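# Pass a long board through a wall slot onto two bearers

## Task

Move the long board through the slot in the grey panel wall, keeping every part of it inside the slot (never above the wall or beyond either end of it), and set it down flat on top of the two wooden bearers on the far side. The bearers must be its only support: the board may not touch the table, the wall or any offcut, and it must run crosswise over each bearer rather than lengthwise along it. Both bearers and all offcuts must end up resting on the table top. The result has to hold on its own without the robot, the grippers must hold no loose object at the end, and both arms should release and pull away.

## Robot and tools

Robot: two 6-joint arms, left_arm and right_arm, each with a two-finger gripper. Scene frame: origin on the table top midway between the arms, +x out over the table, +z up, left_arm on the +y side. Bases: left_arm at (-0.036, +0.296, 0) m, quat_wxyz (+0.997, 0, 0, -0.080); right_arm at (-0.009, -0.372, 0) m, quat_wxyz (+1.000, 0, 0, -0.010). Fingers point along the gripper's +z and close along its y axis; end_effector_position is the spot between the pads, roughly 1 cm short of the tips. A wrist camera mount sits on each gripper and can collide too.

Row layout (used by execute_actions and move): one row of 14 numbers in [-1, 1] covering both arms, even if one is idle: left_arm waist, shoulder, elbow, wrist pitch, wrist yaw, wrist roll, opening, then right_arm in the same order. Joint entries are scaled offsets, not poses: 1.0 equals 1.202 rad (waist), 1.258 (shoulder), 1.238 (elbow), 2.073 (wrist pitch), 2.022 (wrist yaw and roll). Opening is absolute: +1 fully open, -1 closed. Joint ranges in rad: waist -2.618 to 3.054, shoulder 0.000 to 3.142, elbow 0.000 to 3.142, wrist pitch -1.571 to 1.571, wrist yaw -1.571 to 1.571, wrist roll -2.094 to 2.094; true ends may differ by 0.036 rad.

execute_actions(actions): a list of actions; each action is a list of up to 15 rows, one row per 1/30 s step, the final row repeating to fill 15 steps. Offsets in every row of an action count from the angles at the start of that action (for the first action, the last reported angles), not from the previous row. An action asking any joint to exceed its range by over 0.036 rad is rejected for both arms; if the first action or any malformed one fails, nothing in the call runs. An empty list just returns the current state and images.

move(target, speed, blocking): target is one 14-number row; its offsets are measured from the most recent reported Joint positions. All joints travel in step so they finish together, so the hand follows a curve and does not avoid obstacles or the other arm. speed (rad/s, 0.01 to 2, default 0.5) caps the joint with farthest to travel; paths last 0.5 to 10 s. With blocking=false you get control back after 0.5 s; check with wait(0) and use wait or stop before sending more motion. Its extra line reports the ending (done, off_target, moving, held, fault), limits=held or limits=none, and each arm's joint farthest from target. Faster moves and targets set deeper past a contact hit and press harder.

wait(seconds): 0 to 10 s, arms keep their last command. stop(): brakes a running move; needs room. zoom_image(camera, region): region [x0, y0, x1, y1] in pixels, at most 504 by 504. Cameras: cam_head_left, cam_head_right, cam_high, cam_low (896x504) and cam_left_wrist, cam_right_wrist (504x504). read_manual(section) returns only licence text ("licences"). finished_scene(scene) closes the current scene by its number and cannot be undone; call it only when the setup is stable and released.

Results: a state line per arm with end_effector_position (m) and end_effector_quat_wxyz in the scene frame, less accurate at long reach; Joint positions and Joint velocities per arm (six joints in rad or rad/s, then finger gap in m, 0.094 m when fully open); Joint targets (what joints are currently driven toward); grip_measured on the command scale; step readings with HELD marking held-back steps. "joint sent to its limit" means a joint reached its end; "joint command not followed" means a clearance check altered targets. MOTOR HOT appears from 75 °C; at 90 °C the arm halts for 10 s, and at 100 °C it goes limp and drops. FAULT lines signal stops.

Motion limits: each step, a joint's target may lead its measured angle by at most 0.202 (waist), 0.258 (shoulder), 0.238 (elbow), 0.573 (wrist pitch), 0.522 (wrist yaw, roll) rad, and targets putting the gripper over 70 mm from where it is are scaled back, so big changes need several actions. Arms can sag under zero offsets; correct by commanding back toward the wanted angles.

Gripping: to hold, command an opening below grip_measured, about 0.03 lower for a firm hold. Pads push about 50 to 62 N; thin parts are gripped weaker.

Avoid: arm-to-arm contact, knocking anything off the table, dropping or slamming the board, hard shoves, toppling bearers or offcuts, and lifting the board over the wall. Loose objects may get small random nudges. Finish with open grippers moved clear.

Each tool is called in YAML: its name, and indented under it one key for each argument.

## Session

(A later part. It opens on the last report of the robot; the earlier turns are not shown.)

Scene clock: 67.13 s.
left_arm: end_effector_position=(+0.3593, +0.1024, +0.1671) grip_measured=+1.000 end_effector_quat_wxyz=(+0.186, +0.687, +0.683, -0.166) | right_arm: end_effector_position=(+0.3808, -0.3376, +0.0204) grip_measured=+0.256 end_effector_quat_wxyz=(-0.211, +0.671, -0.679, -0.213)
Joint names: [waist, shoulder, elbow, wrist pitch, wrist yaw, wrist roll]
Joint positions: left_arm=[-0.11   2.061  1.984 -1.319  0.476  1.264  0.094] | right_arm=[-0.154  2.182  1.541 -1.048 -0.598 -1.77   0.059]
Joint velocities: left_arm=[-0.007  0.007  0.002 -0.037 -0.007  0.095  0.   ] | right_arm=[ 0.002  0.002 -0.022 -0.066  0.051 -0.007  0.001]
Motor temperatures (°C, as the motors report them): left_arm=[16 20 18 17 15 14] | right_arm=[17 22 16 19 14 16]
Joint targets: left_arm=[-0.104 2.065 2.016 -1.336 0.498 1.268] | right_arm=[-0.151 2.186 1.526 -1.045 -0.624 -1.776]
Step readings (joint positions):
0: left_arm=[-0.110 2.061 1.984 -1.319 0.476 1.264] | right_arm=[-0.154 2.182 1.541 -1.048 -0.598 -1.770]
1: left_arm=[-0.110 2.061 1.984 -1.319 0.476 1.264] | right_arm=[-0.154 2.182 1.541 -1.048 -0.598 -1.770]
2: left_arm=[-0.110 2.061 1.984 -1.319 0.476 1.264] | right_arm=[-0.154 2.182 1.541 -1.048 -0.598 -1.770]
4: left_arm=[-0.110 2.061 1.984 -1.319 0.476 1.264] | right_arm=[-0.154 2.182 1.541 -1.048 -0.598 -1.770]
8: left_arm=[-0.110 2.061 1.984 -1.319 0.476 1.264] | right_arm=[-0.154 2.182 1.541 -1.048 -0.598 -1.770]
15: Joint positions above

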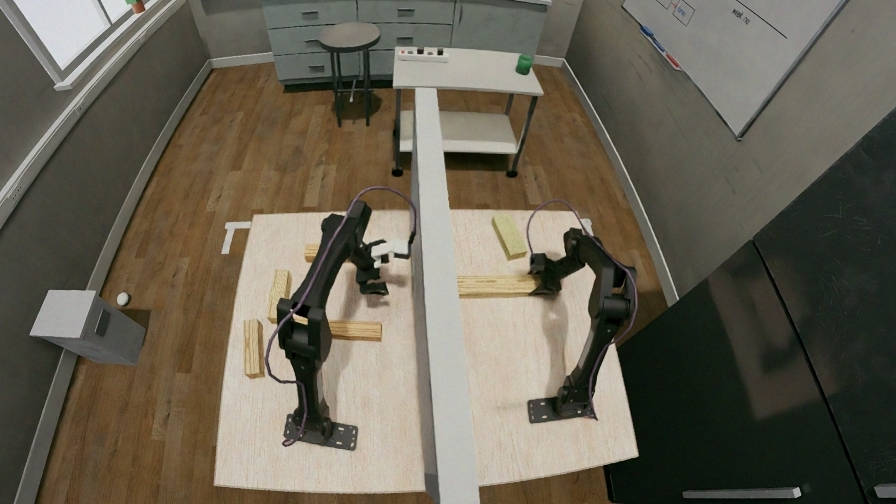

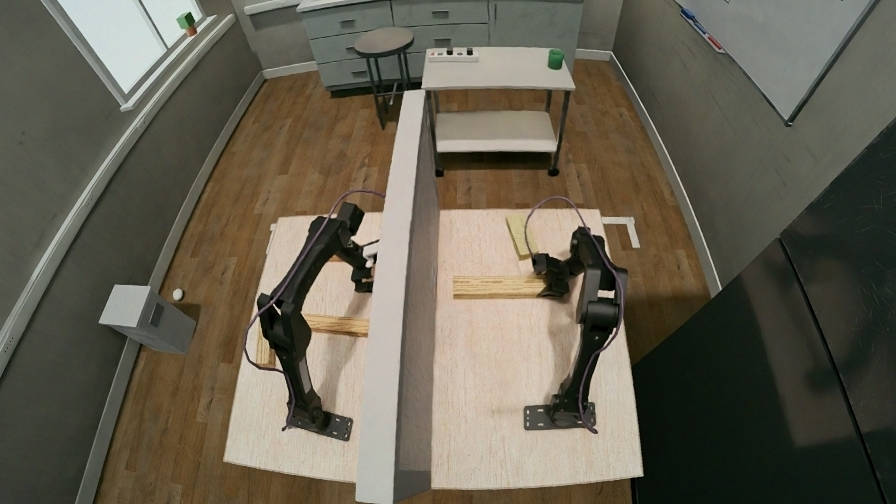

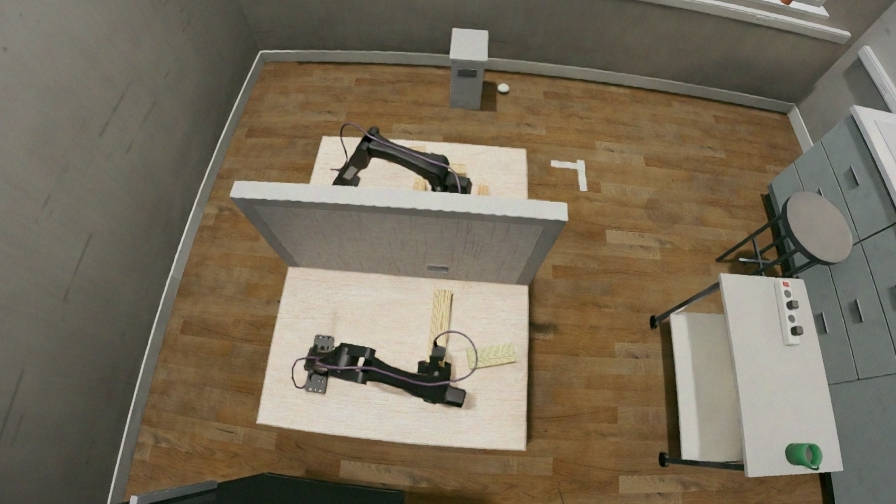

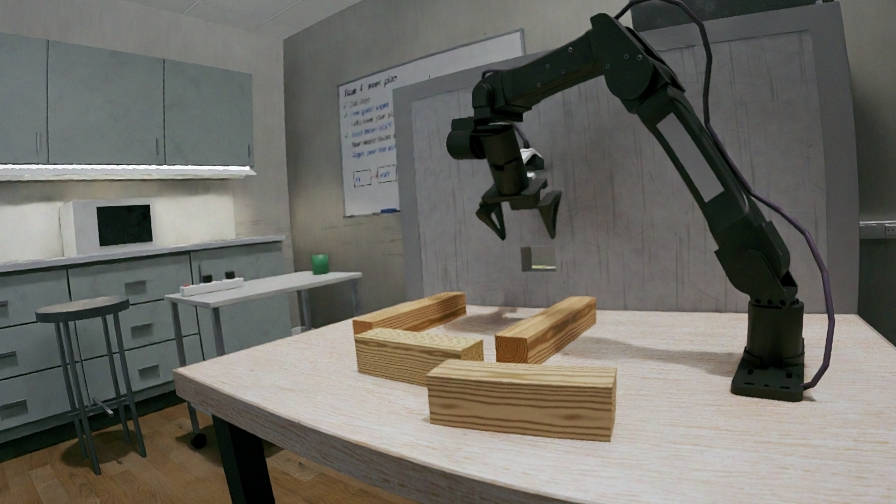

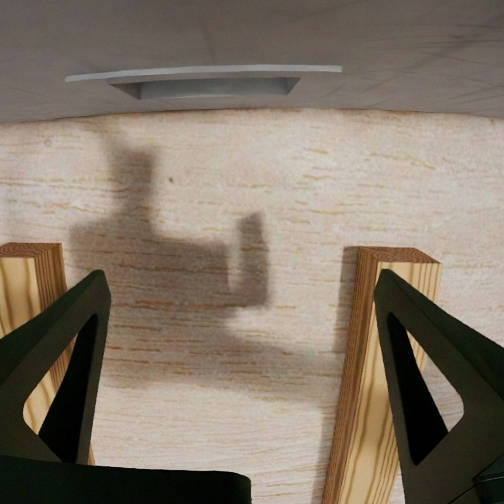

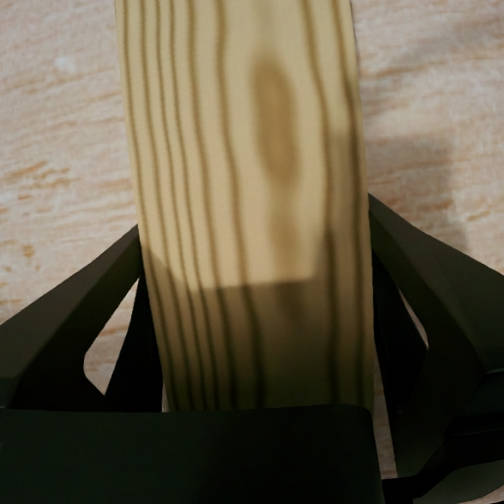

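move:
  target: [0.005,0.003,0.026,-0.008,0.011,0.002,1.0, -0.003,-0.1176,0.1309,-0.1211,-0.0406,-0.0099,0.12]
  speed: 0.35

zoom_image:
  camera: "cam_low"
  region: [480, 220, 620, 320]

zoom_image:
  camera: "cam_high"
  region: [340, 240, 540, 390]

Scene clock: 69.27 s.
left_arm: end_effector_position=(+0.3593, +0.1024, +0.1671) grip_measured=+1.000 end_effector_quat_wxyz=(+0.186, +0.687, +0.683, -0.166) | right_arm: end_effector_position=(+0.3756, -0.3379, +0.0952) grip_measured=+0.256 end_effector_quat_wxyz=(-0.216, +0.679, -0.672, -0.200)
Joint names: [waist, shoulder, elbow, wrist pitch, wrist yaw, wrist roll]
Joint positions: left_arm=[-0.11   2.061  1.984 -1.319  0.476  1.264  0.094] | right_arm=[-0.154  2.062  1.667 -1.272 -0.59  -1.784  0.059]
Joint velocities: left_arm=[-0.017 -0.012 -0.012 -0.037  0.051  0.022  0.   ] | right_arm=[ 0.012  0.007 -0.007 -0.022 -0.051  0.037  0.001]
Motor temperatures (°C, as the motors report them): left_arm=[16 21 18 17 15 14] | right_arm=[17 23 16 18 14 16]
Joint targets: left_arm=[-0.104 2.065 2.016 -1.336 0.498 1.268] | right_arm=[-0.157 2.034 1.703 -1.299 -0.681 -1.790]
move: off_target (left_arm, right_arm); limits=none; left_arm: farthest joint: the elbow, 0.032 radians from its target (0.032 radians at the start); right_arm: farthest joint: the wrist yaw, 0.090 radians from its target (0.082 radians at the start)

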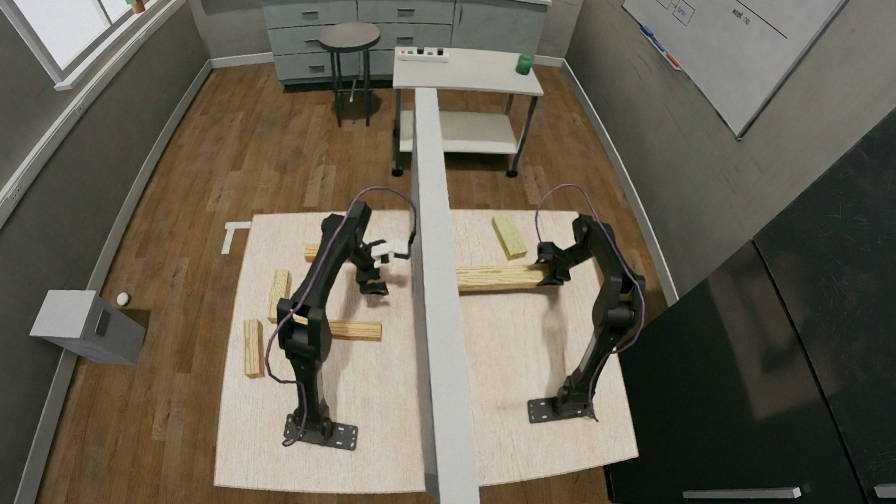

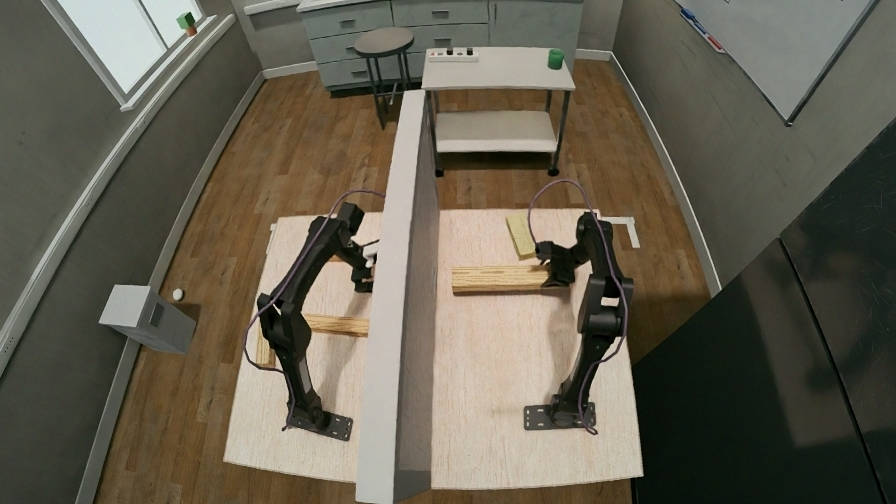

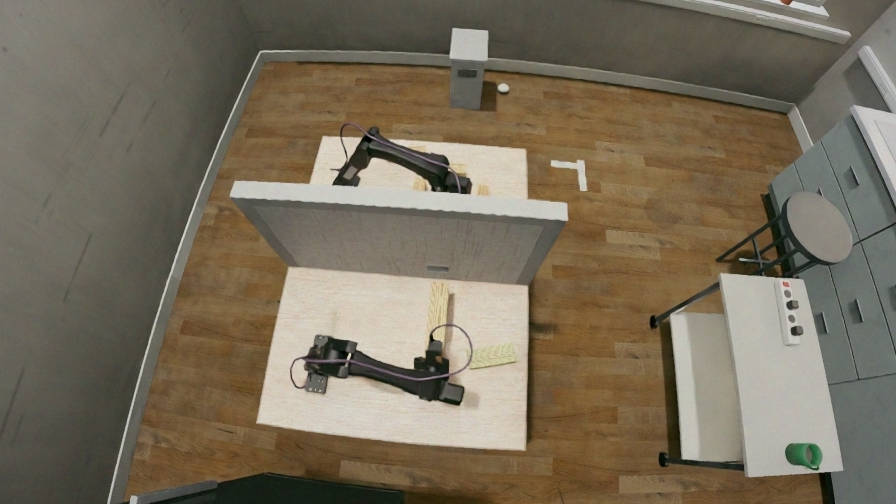

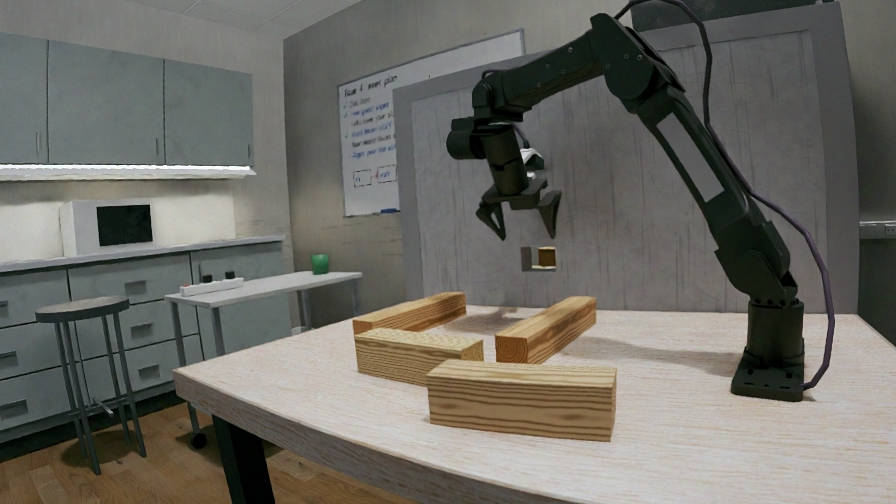

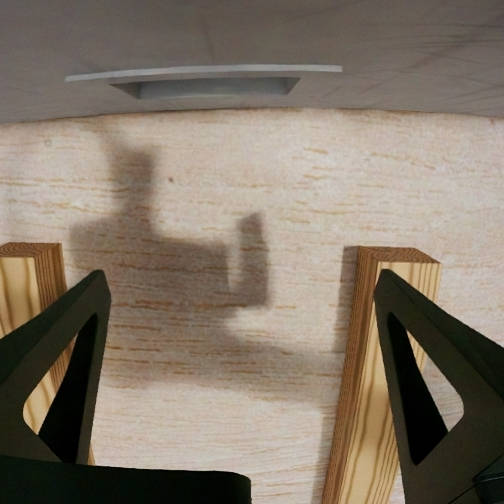

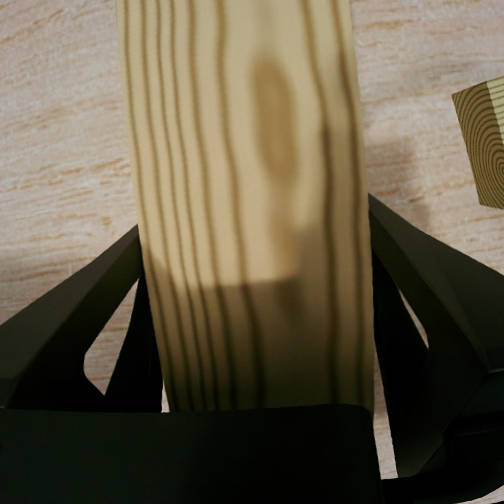

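Region (480, 220, 620, 320) of cam_low's 896x504 image, scaled by 3.600, with more detail than that image has; it fills the top 360 rows of this view, and the rest is white.

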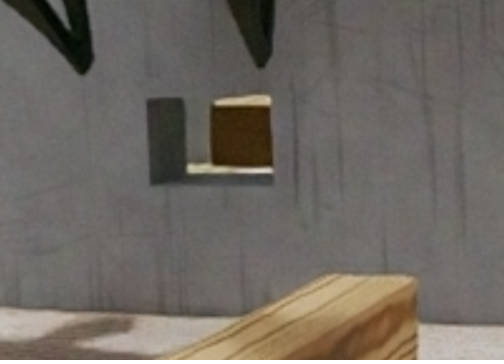

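Region (340, 240, 540, 390) of cam_high's 896x504 image, scaled by 2.520, with more detail than that image has; it fills the top 378 rows of this view, and the rest is white.

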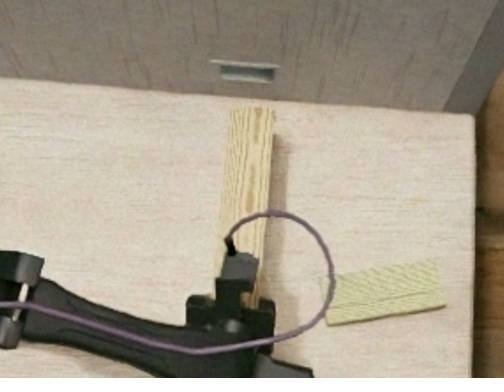

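zoom_image:
  camera: "cam_head_right"
  region: [420, 220, 620, 330]

Region (420, 220, 620, 330) of cam_head_right's 896x504 image, scaled by 2.520, with more detail than that image has; it fills the top 277 rows of this view, and the rest is white.

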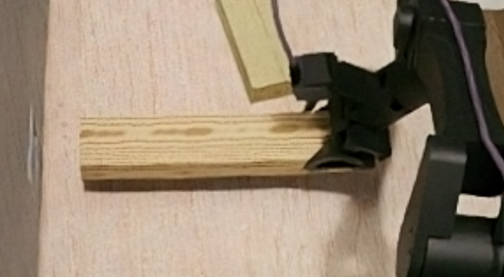

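move:
  target: [0.005,0.003,0.026,-0.008,0.011,0.002,1.0, 0.0424,-0.0421,-0.0763,0.0222,-0.0851,0.0307,0.12]
  speed: 0.25

zoom_image:
  camera: "cam_low"
  region: [480, 220, 620, 320]

zoom_image:
  camera: "cam_high"
  region: [340, 240, 540, 390]

zoom_image:
  camera: "cam_head_right"
  region: [420, 220, 620, 330]

Scene clock: 72.27 s.
left_arm: end_effector_position=(+0.3593, +0.1025, +0.1671) grip_measured=+1.000 end_effector_quat_wxyz=(+0.186, +0.687, +0.683, -0.166) | right_arm: end_effector_position=(+0.3654, -0.3096, +0.0881) grip_measured=+0.256 end_effector_quat_wxyz=(-0.228, +0.664, -0.672, -0.237)
Joint names: [waist, shoulder, elbow, wrist pitch, wrist yaw, wrist roll]
Joint positions: left_arm=[-0.11   2.061  1.984 -1.319  0.475  1.264  0.094] | right_arm=[-0.11   2.046  1.583 -1.22  -0.662 -1.728  0.059]
Joint velocities: left_arm=[ 0.007 -0.017 -0.002 -0.037 -0.051  0.081  0.   ] | right_arm=[ 0.002 -0.017  0.007 -0.022 -0.037  0.022  0.   ]
Motor temperatures (°C, as the motors report them): left_arm=[16 21 18 17 15 14] | right_arm=[17 23 16 18 14 16]
Joint targets: left_arm=[-0.104 2.065 2.016 -1.336 0.498 1.268] | right_arm=[-0.103 2.010 1.573 -1.226 -0.762 -1.722]
move: off_target (left_arm, right_arm); limits=none; left_arm: farthest joint: the elbow, 0.032 radians from its target (0.032 radians at the start); right_arm: farthest joint: the wrist yaw, 0.101 radians from its target (0.172 radians at the start)

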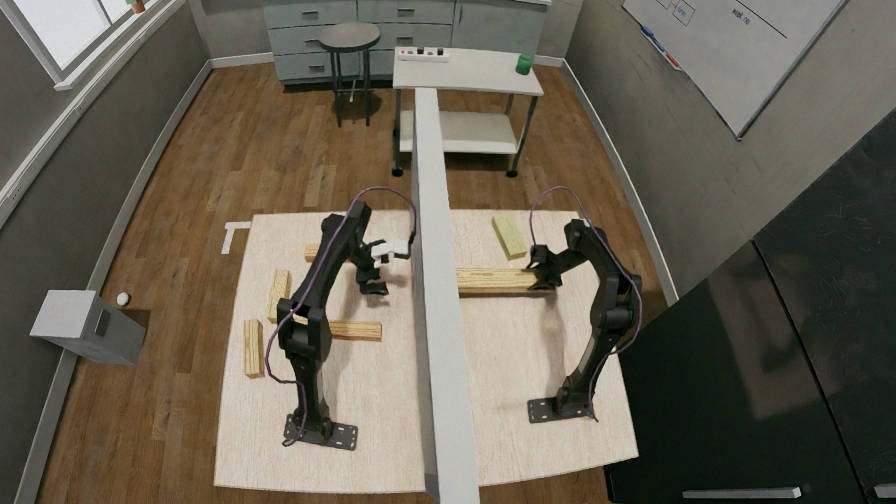

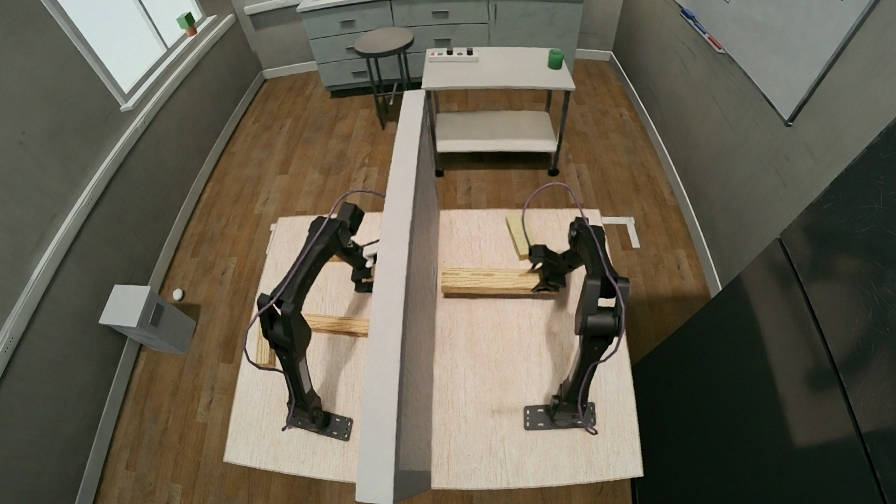

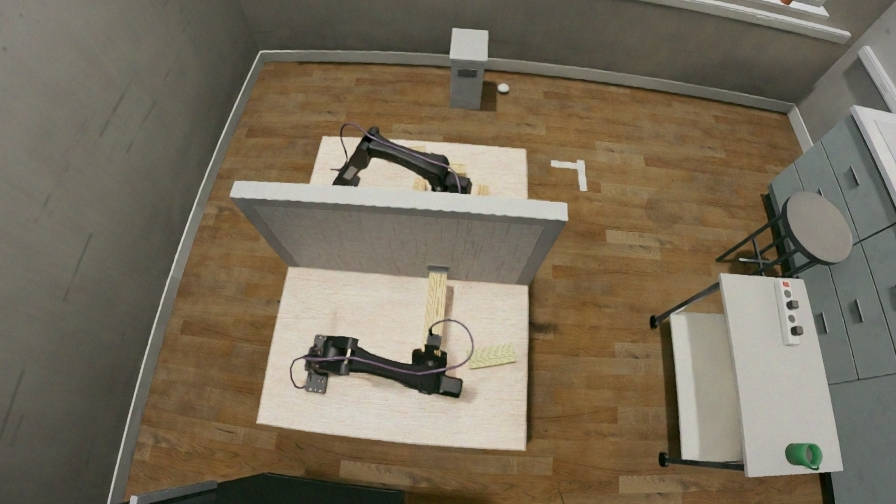

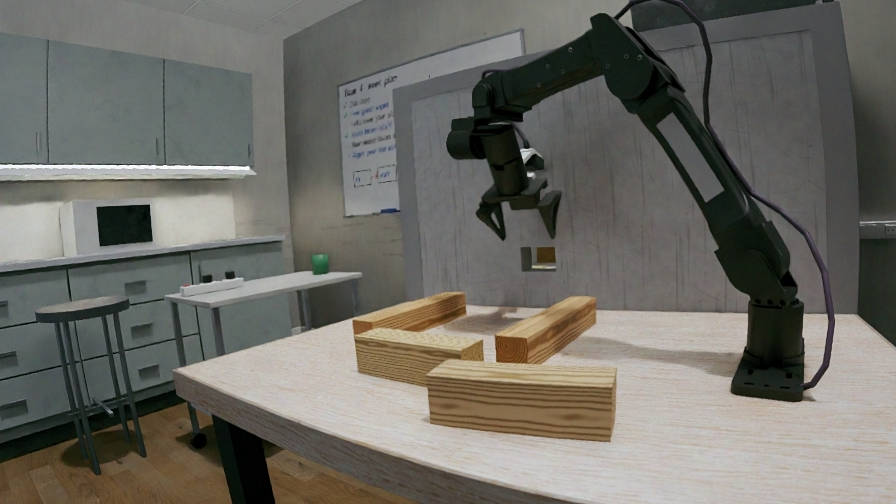

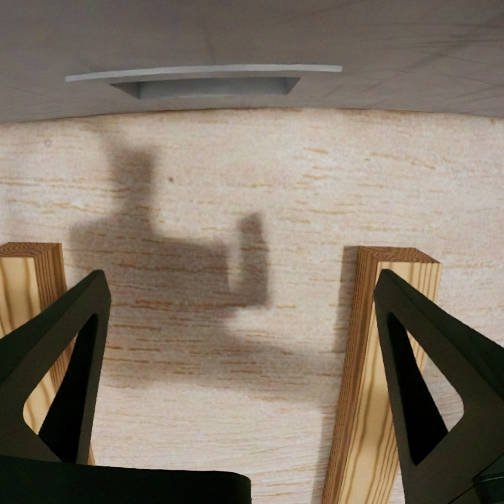

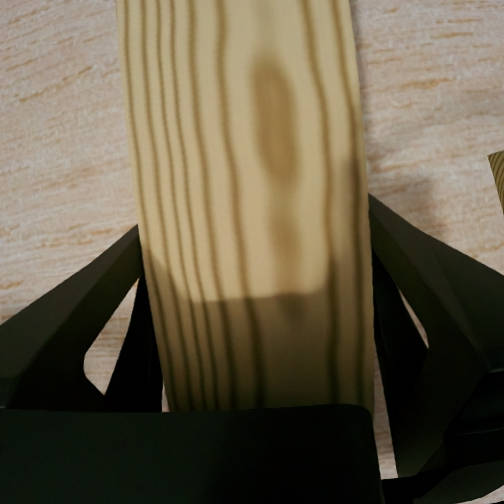

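Region (480, 220, 620, 320) of cam_low's 896x504 image, scaled by 3.600, with more detail than that image has; it fills the top 360 rows of this view, and the rest is white.

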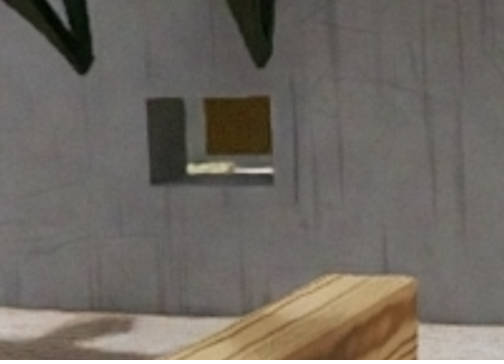

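Region (340, 240, 540, 390) of cam_high's 896x504 image, scaled by 2.520, with more detail than that image has; it fills the top 378 rows of this view, and the rest is white.

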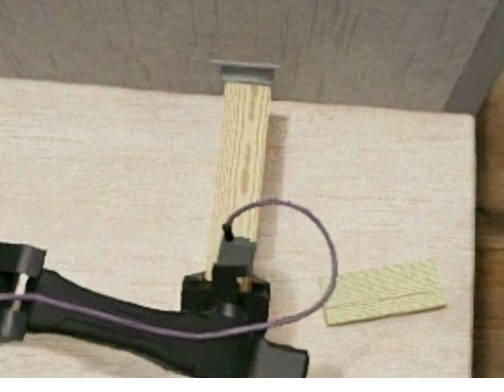

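Region (420, 220, 620, 330) of cam_head_right's 896x504 image, scaled by 2.520, with more detail than that image has; it fills the top 277 rows of this view, and the rest is white.

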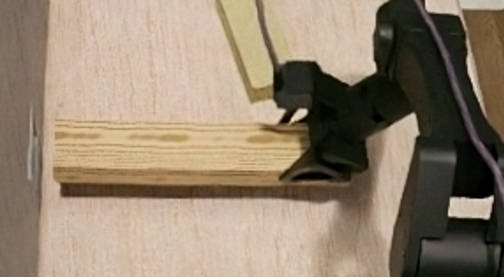

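execute_actions:
  actions:
    - [[0.005,0.003,0.026,-0.008,0.011,0.002,1.0, 0.010,-0.034,-0.010,-0.001,-0.045,0.005,0.12],[0.005,0.003,0.026,-0.008,0.011,0.002,1.0, 0.013,-0.038,-0.012,0.001,-0.041,0.007,0.12],[0.005,0.003,0.026,-0.008,0.011,0.002,1.0, 0.016,-0.042,-0.013,0.002,-0.037,0.009,0.12],[0.005,0.003,0.026,-0.008,0.011,0.002,1.0, 0.0196,-0.0461,-0.0145,0.0039,-0.0324,0.0109,0.12]]

zoom_image:
  camera: "cam_low"
  region: [480, 220, 620, 320]

zoom_image:
  camera: "cam_high"
  region: [340, 240, 540, 390]

zoom_image:
  camera: "cam_head_right"
  region: [420, 220, 620, 330]

Scene clock: 74.13 s.
left_arm: end_effector_position=(+0.3592, +0.1025, +0.1671) grip_measured=+1.000 end_effector_quat_wxyz=(+0.186, +0.687, +0.683, -0.166) | right_arm: end_effector_position=(+0.3670, -0.3056, +0.0947) grip_measured=+0.256 end_effector_quat_wxyz=(-0.229, +0.670, -0.669, -0.223)
Joint names: [waist, shoulder, elbow, wrist pitch, wrist yaw, wrist roll]
Joint positions: left_arm=[-0.11   2.061  1.984 -1.32   0.475  1.264  0.094] | right_arm=[-0.093  2.022  1.583 -1.209 -0.648 -1.712  0.059]
Joint velocities: left_arm=[-0.012  0.017 -0.027 -0.037 -0.037 -0.066  0.   ] | right_arm=[-0.007 -0.002 -0.012 -0.022  0.007 -0.007  0.001]
Motor temperatures (°C, as the motors report them): left_arm=[16 21 18 17 15 14] | right_arm=[17 24 16 18 15 16]
Joint targets: left_arm=[-0.104 2.065 2.016 -1.336 0.498 1.268] | right_arm=[-0.086 1.988 1.565 -1.212 -0.727 -1.706]
Step readings (joint positions):
0: left_arm=[-0.110 2.061 1.984 -1.320 0.475 1.264] | right_arm=[-0.110 2.046 1.583 -1.220 -0.662 -1.727]
1: left_arm=[-0.110 2.061 1.984 -1.320 0.475 1.264] | right_arm=[-0.110 2.046 1.583 -1.220 -0.662 -1.727]
2: left_arm=[-0.110 2.061 1.984 -1.320 0.475 1.264] | right_arm=[-0.109 2.045 1.583 -1.219 -0.662 -1.725]
4: left_arm=[-0.110 2.061 1.984 -1.320 0.475 1.264] | right_arm=[-0.105 2.041 1.583 -1.215 -0.656 -1.721]
8: left_arm=[-0.110 2.061 1.984 -1.320 0.475 1.264] | right_arm=[-0.095 2.026 1.583 -1.210 -0.650 -1.715]
15: Joint positions above

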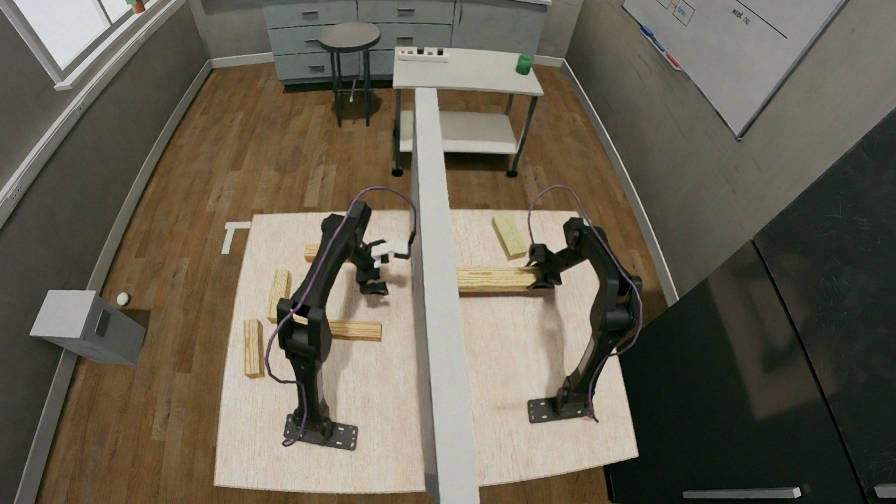

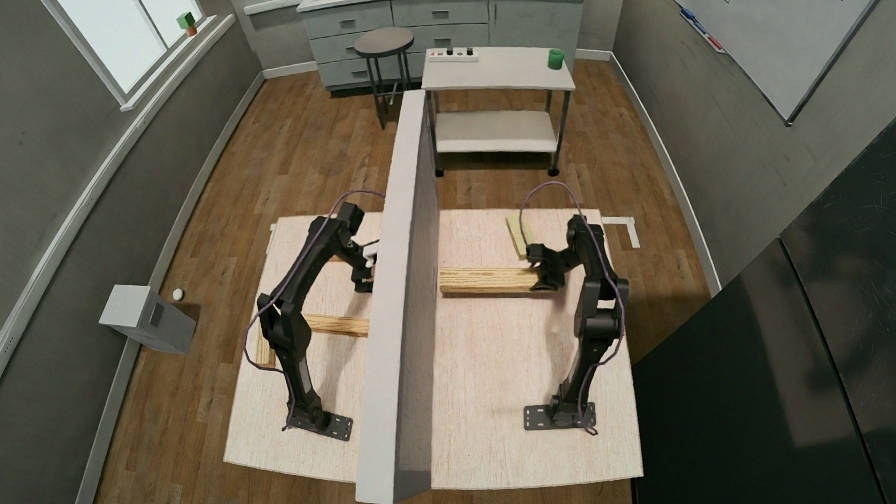

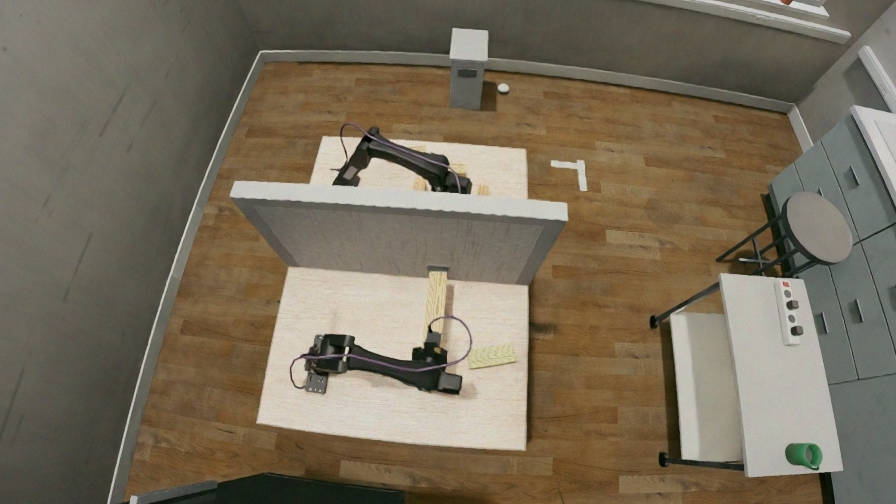

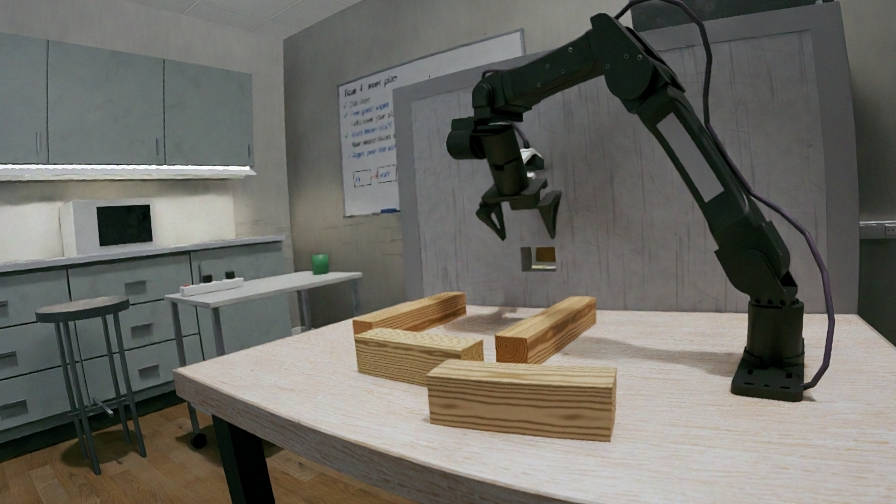

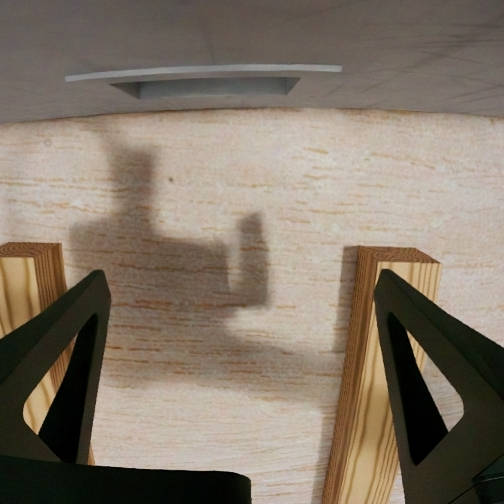

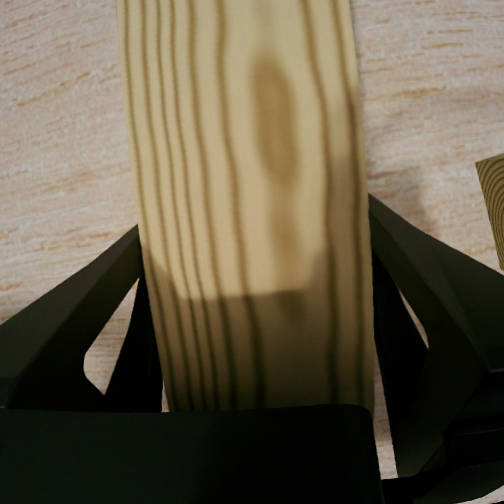

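Region (480, 220, 620, 320) of cam_low's 896x504 image, scaled by 3.600, with more detail than that image has; it fills the top 360 rows of this view, and the rest is white.

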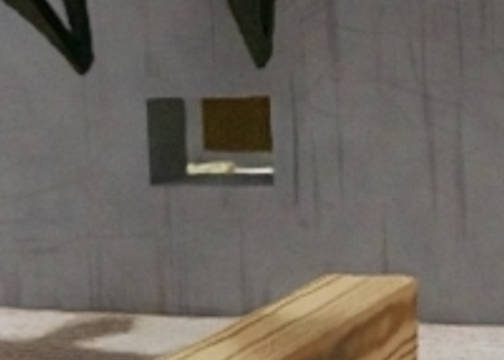

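Region (340, 240, 540, 390) of cam_high's 896x504 image, scaled by 2.520, with more detail than that image has; it fills the top 378 rows of this view, and the rest is white.

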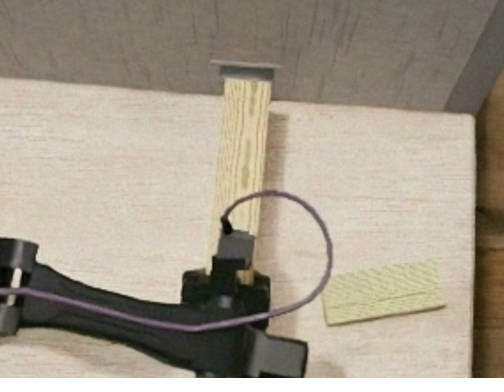

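Region (420, 220, 620, 330) of cam_head_right's 896x504 image, scaled by 2.520, with more detail than that image has; it fills the top 277 rows of this view, and the rest is white.

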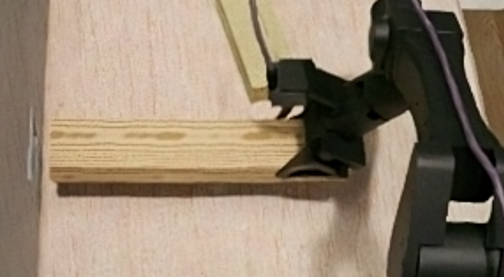

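execute_actions:
  actions:
    - [[0.005,0.003,0.026,-0.008,0.011,0.002,1.0, 0.0058,-0.027,-0.03,-0.0005,-0.036,0.003,0.12],[0.005,0.003,0.026,-0.008,0.011,0.002,1.0, 0.0058,-0.027,-0.03,-0.0005,-0.0334,0.003,0.12],[0.005,0.003,0.026,-0.008,0.011,0.002,1.0, 0.0058,-0.027,-0.03,-0.0005,-0.0334,0.003,0.12],[0.005,0.003,0.026,-0.008,0.011,0.002,1.0, 0.0058,-0.027,-0.024,-0.0005,-0.0334,0.003,0.12],[0.005,0.003,0.026,-0.008,0.011,0.002,1.0, 0.0058,-0.027,-0.0155,-0.0005,-0.0334,0.003,0.12]]

zoom_image:
  camera: "cam_low"
  region: [480, 220, 620, 320]

Scene clock: 75.03 s.
left_arm: end_effector_position=(+0.3592, +0.1025, +0.1671) grip_measured=+1.000 end_effector_quat_wxyz=(+0.186, +0.687, +0.683, -0.166) | right_arm: end_effector_position=(+0.3622, -0.3072, +0.0886) grip_measured=+0.256 end_effector_quat_wxyz=(-0.219, +0.670, -0.673, -0.224)
Joint names: [waist, shoulder, elbow, wrist pitch, wrist yaw, wrist roll]
Joint positions: left_arm=[-0.11   2.061  1.984 -1.32   0.475  1.264  0.094] | right_arm=[-0.093  2.02   1.561 -1.203 -0.633 -1.711  0.059]
Joint velocities: left_arm=[ 0.022  0.002 -0.012  0.037  0.007  0.007  0.   ] | right_arm=[ 0.007  0.002 -0.022 -0.007  0.037 -0.081  0.001]
Motor temperatures (°C, as the motors report them): left_arm=[16 21 18 17 15 14] | right_arm=[17 24 16 18 15 16]
Joint targets: left_arm=[-0.104 2.065 2.016 -1.336 0.498 1.268] | right_arm=[-0.086 1.988 1.564 -1.210 -0.715 -1.706]
Step readings (joint positions):
0: left_arm=[-0.110 2.061 1.984 -1.320 0.475 1.264] | right_arm=[-0.093 2.022 1.583 -1.209 -0.647 -1.712]
1: left_arm=[-0.110 2.061 1.984 -1.320 0.475 1.264] | right_arm=[-0.093 2.022 1.579 -1.206 -0.647 -1.711]
2: left_arm=[-0.110 2.061 1.984 -1.320 0.475 1.264] | right_arm=[-0.093 2.021 1.573 -1.203 -0.647 -1.711]
4: left_arm=[-0.110 2.061 1.984 -1.320 0.475 1.264] | right_arm=[-0.093 2.020 1.563 -1.203 -0.642 -1.711]
8: left_arm=[-0.110 2.061 1.984 -1.320 0.475 1.264] | right_arm=[-0.093 2.020 1.561 -1.203 -0.635 -1.711]
15: Joint positions above

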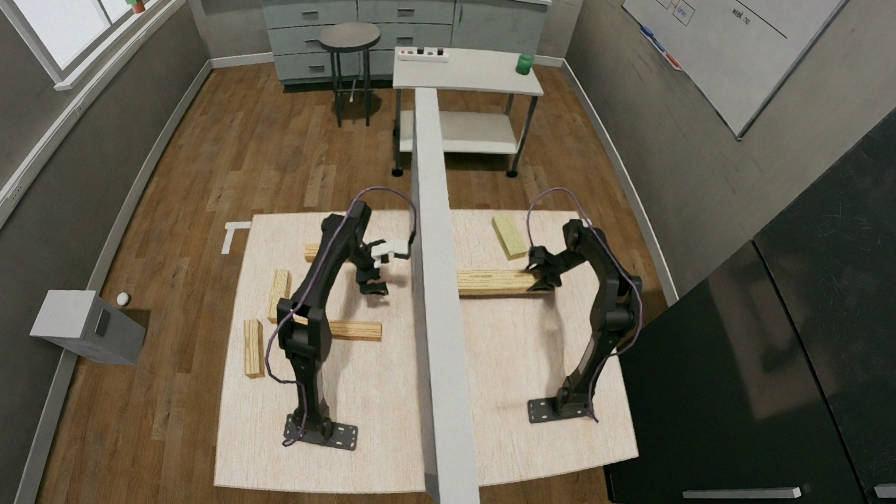

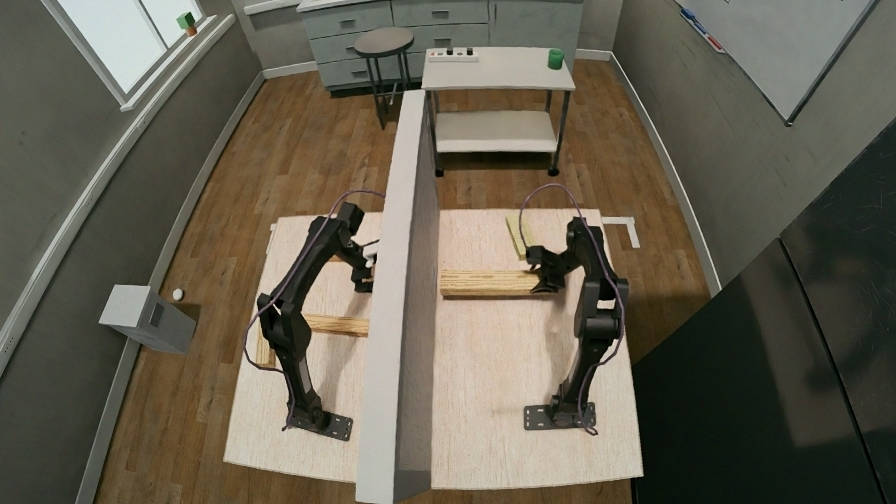

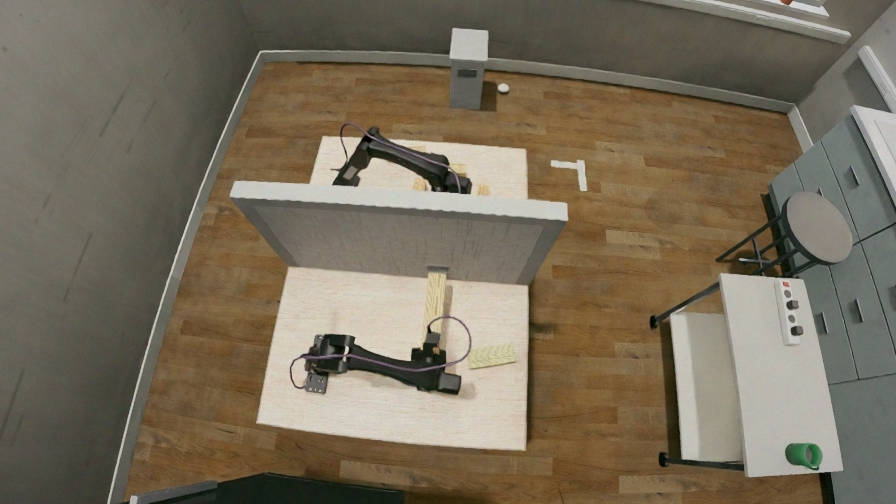

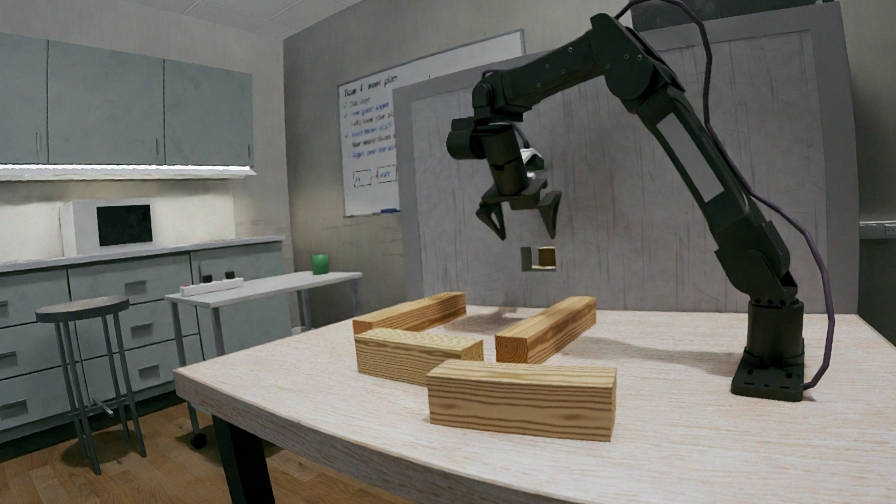

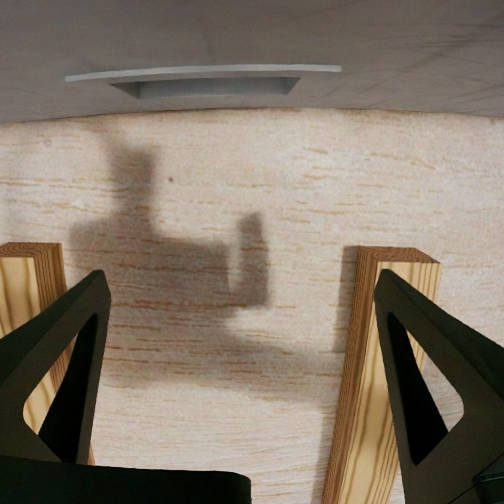

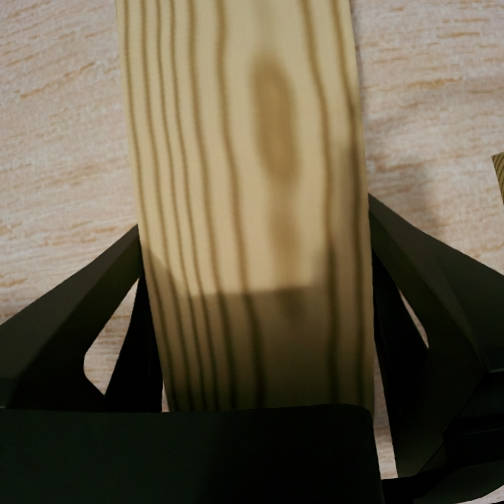

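Region (480, 220, 620, 320) of cam_low's 896x504 image, scaled by 3.600, with more detail than that image has; it fills the top 360 rows of this view, and the rest is white.

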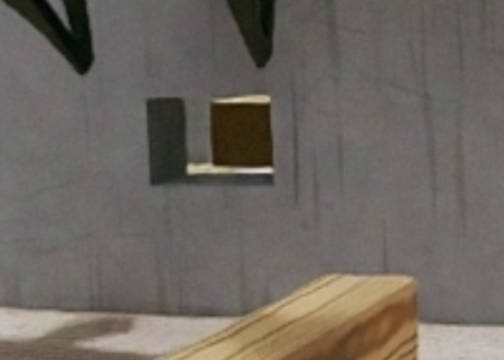

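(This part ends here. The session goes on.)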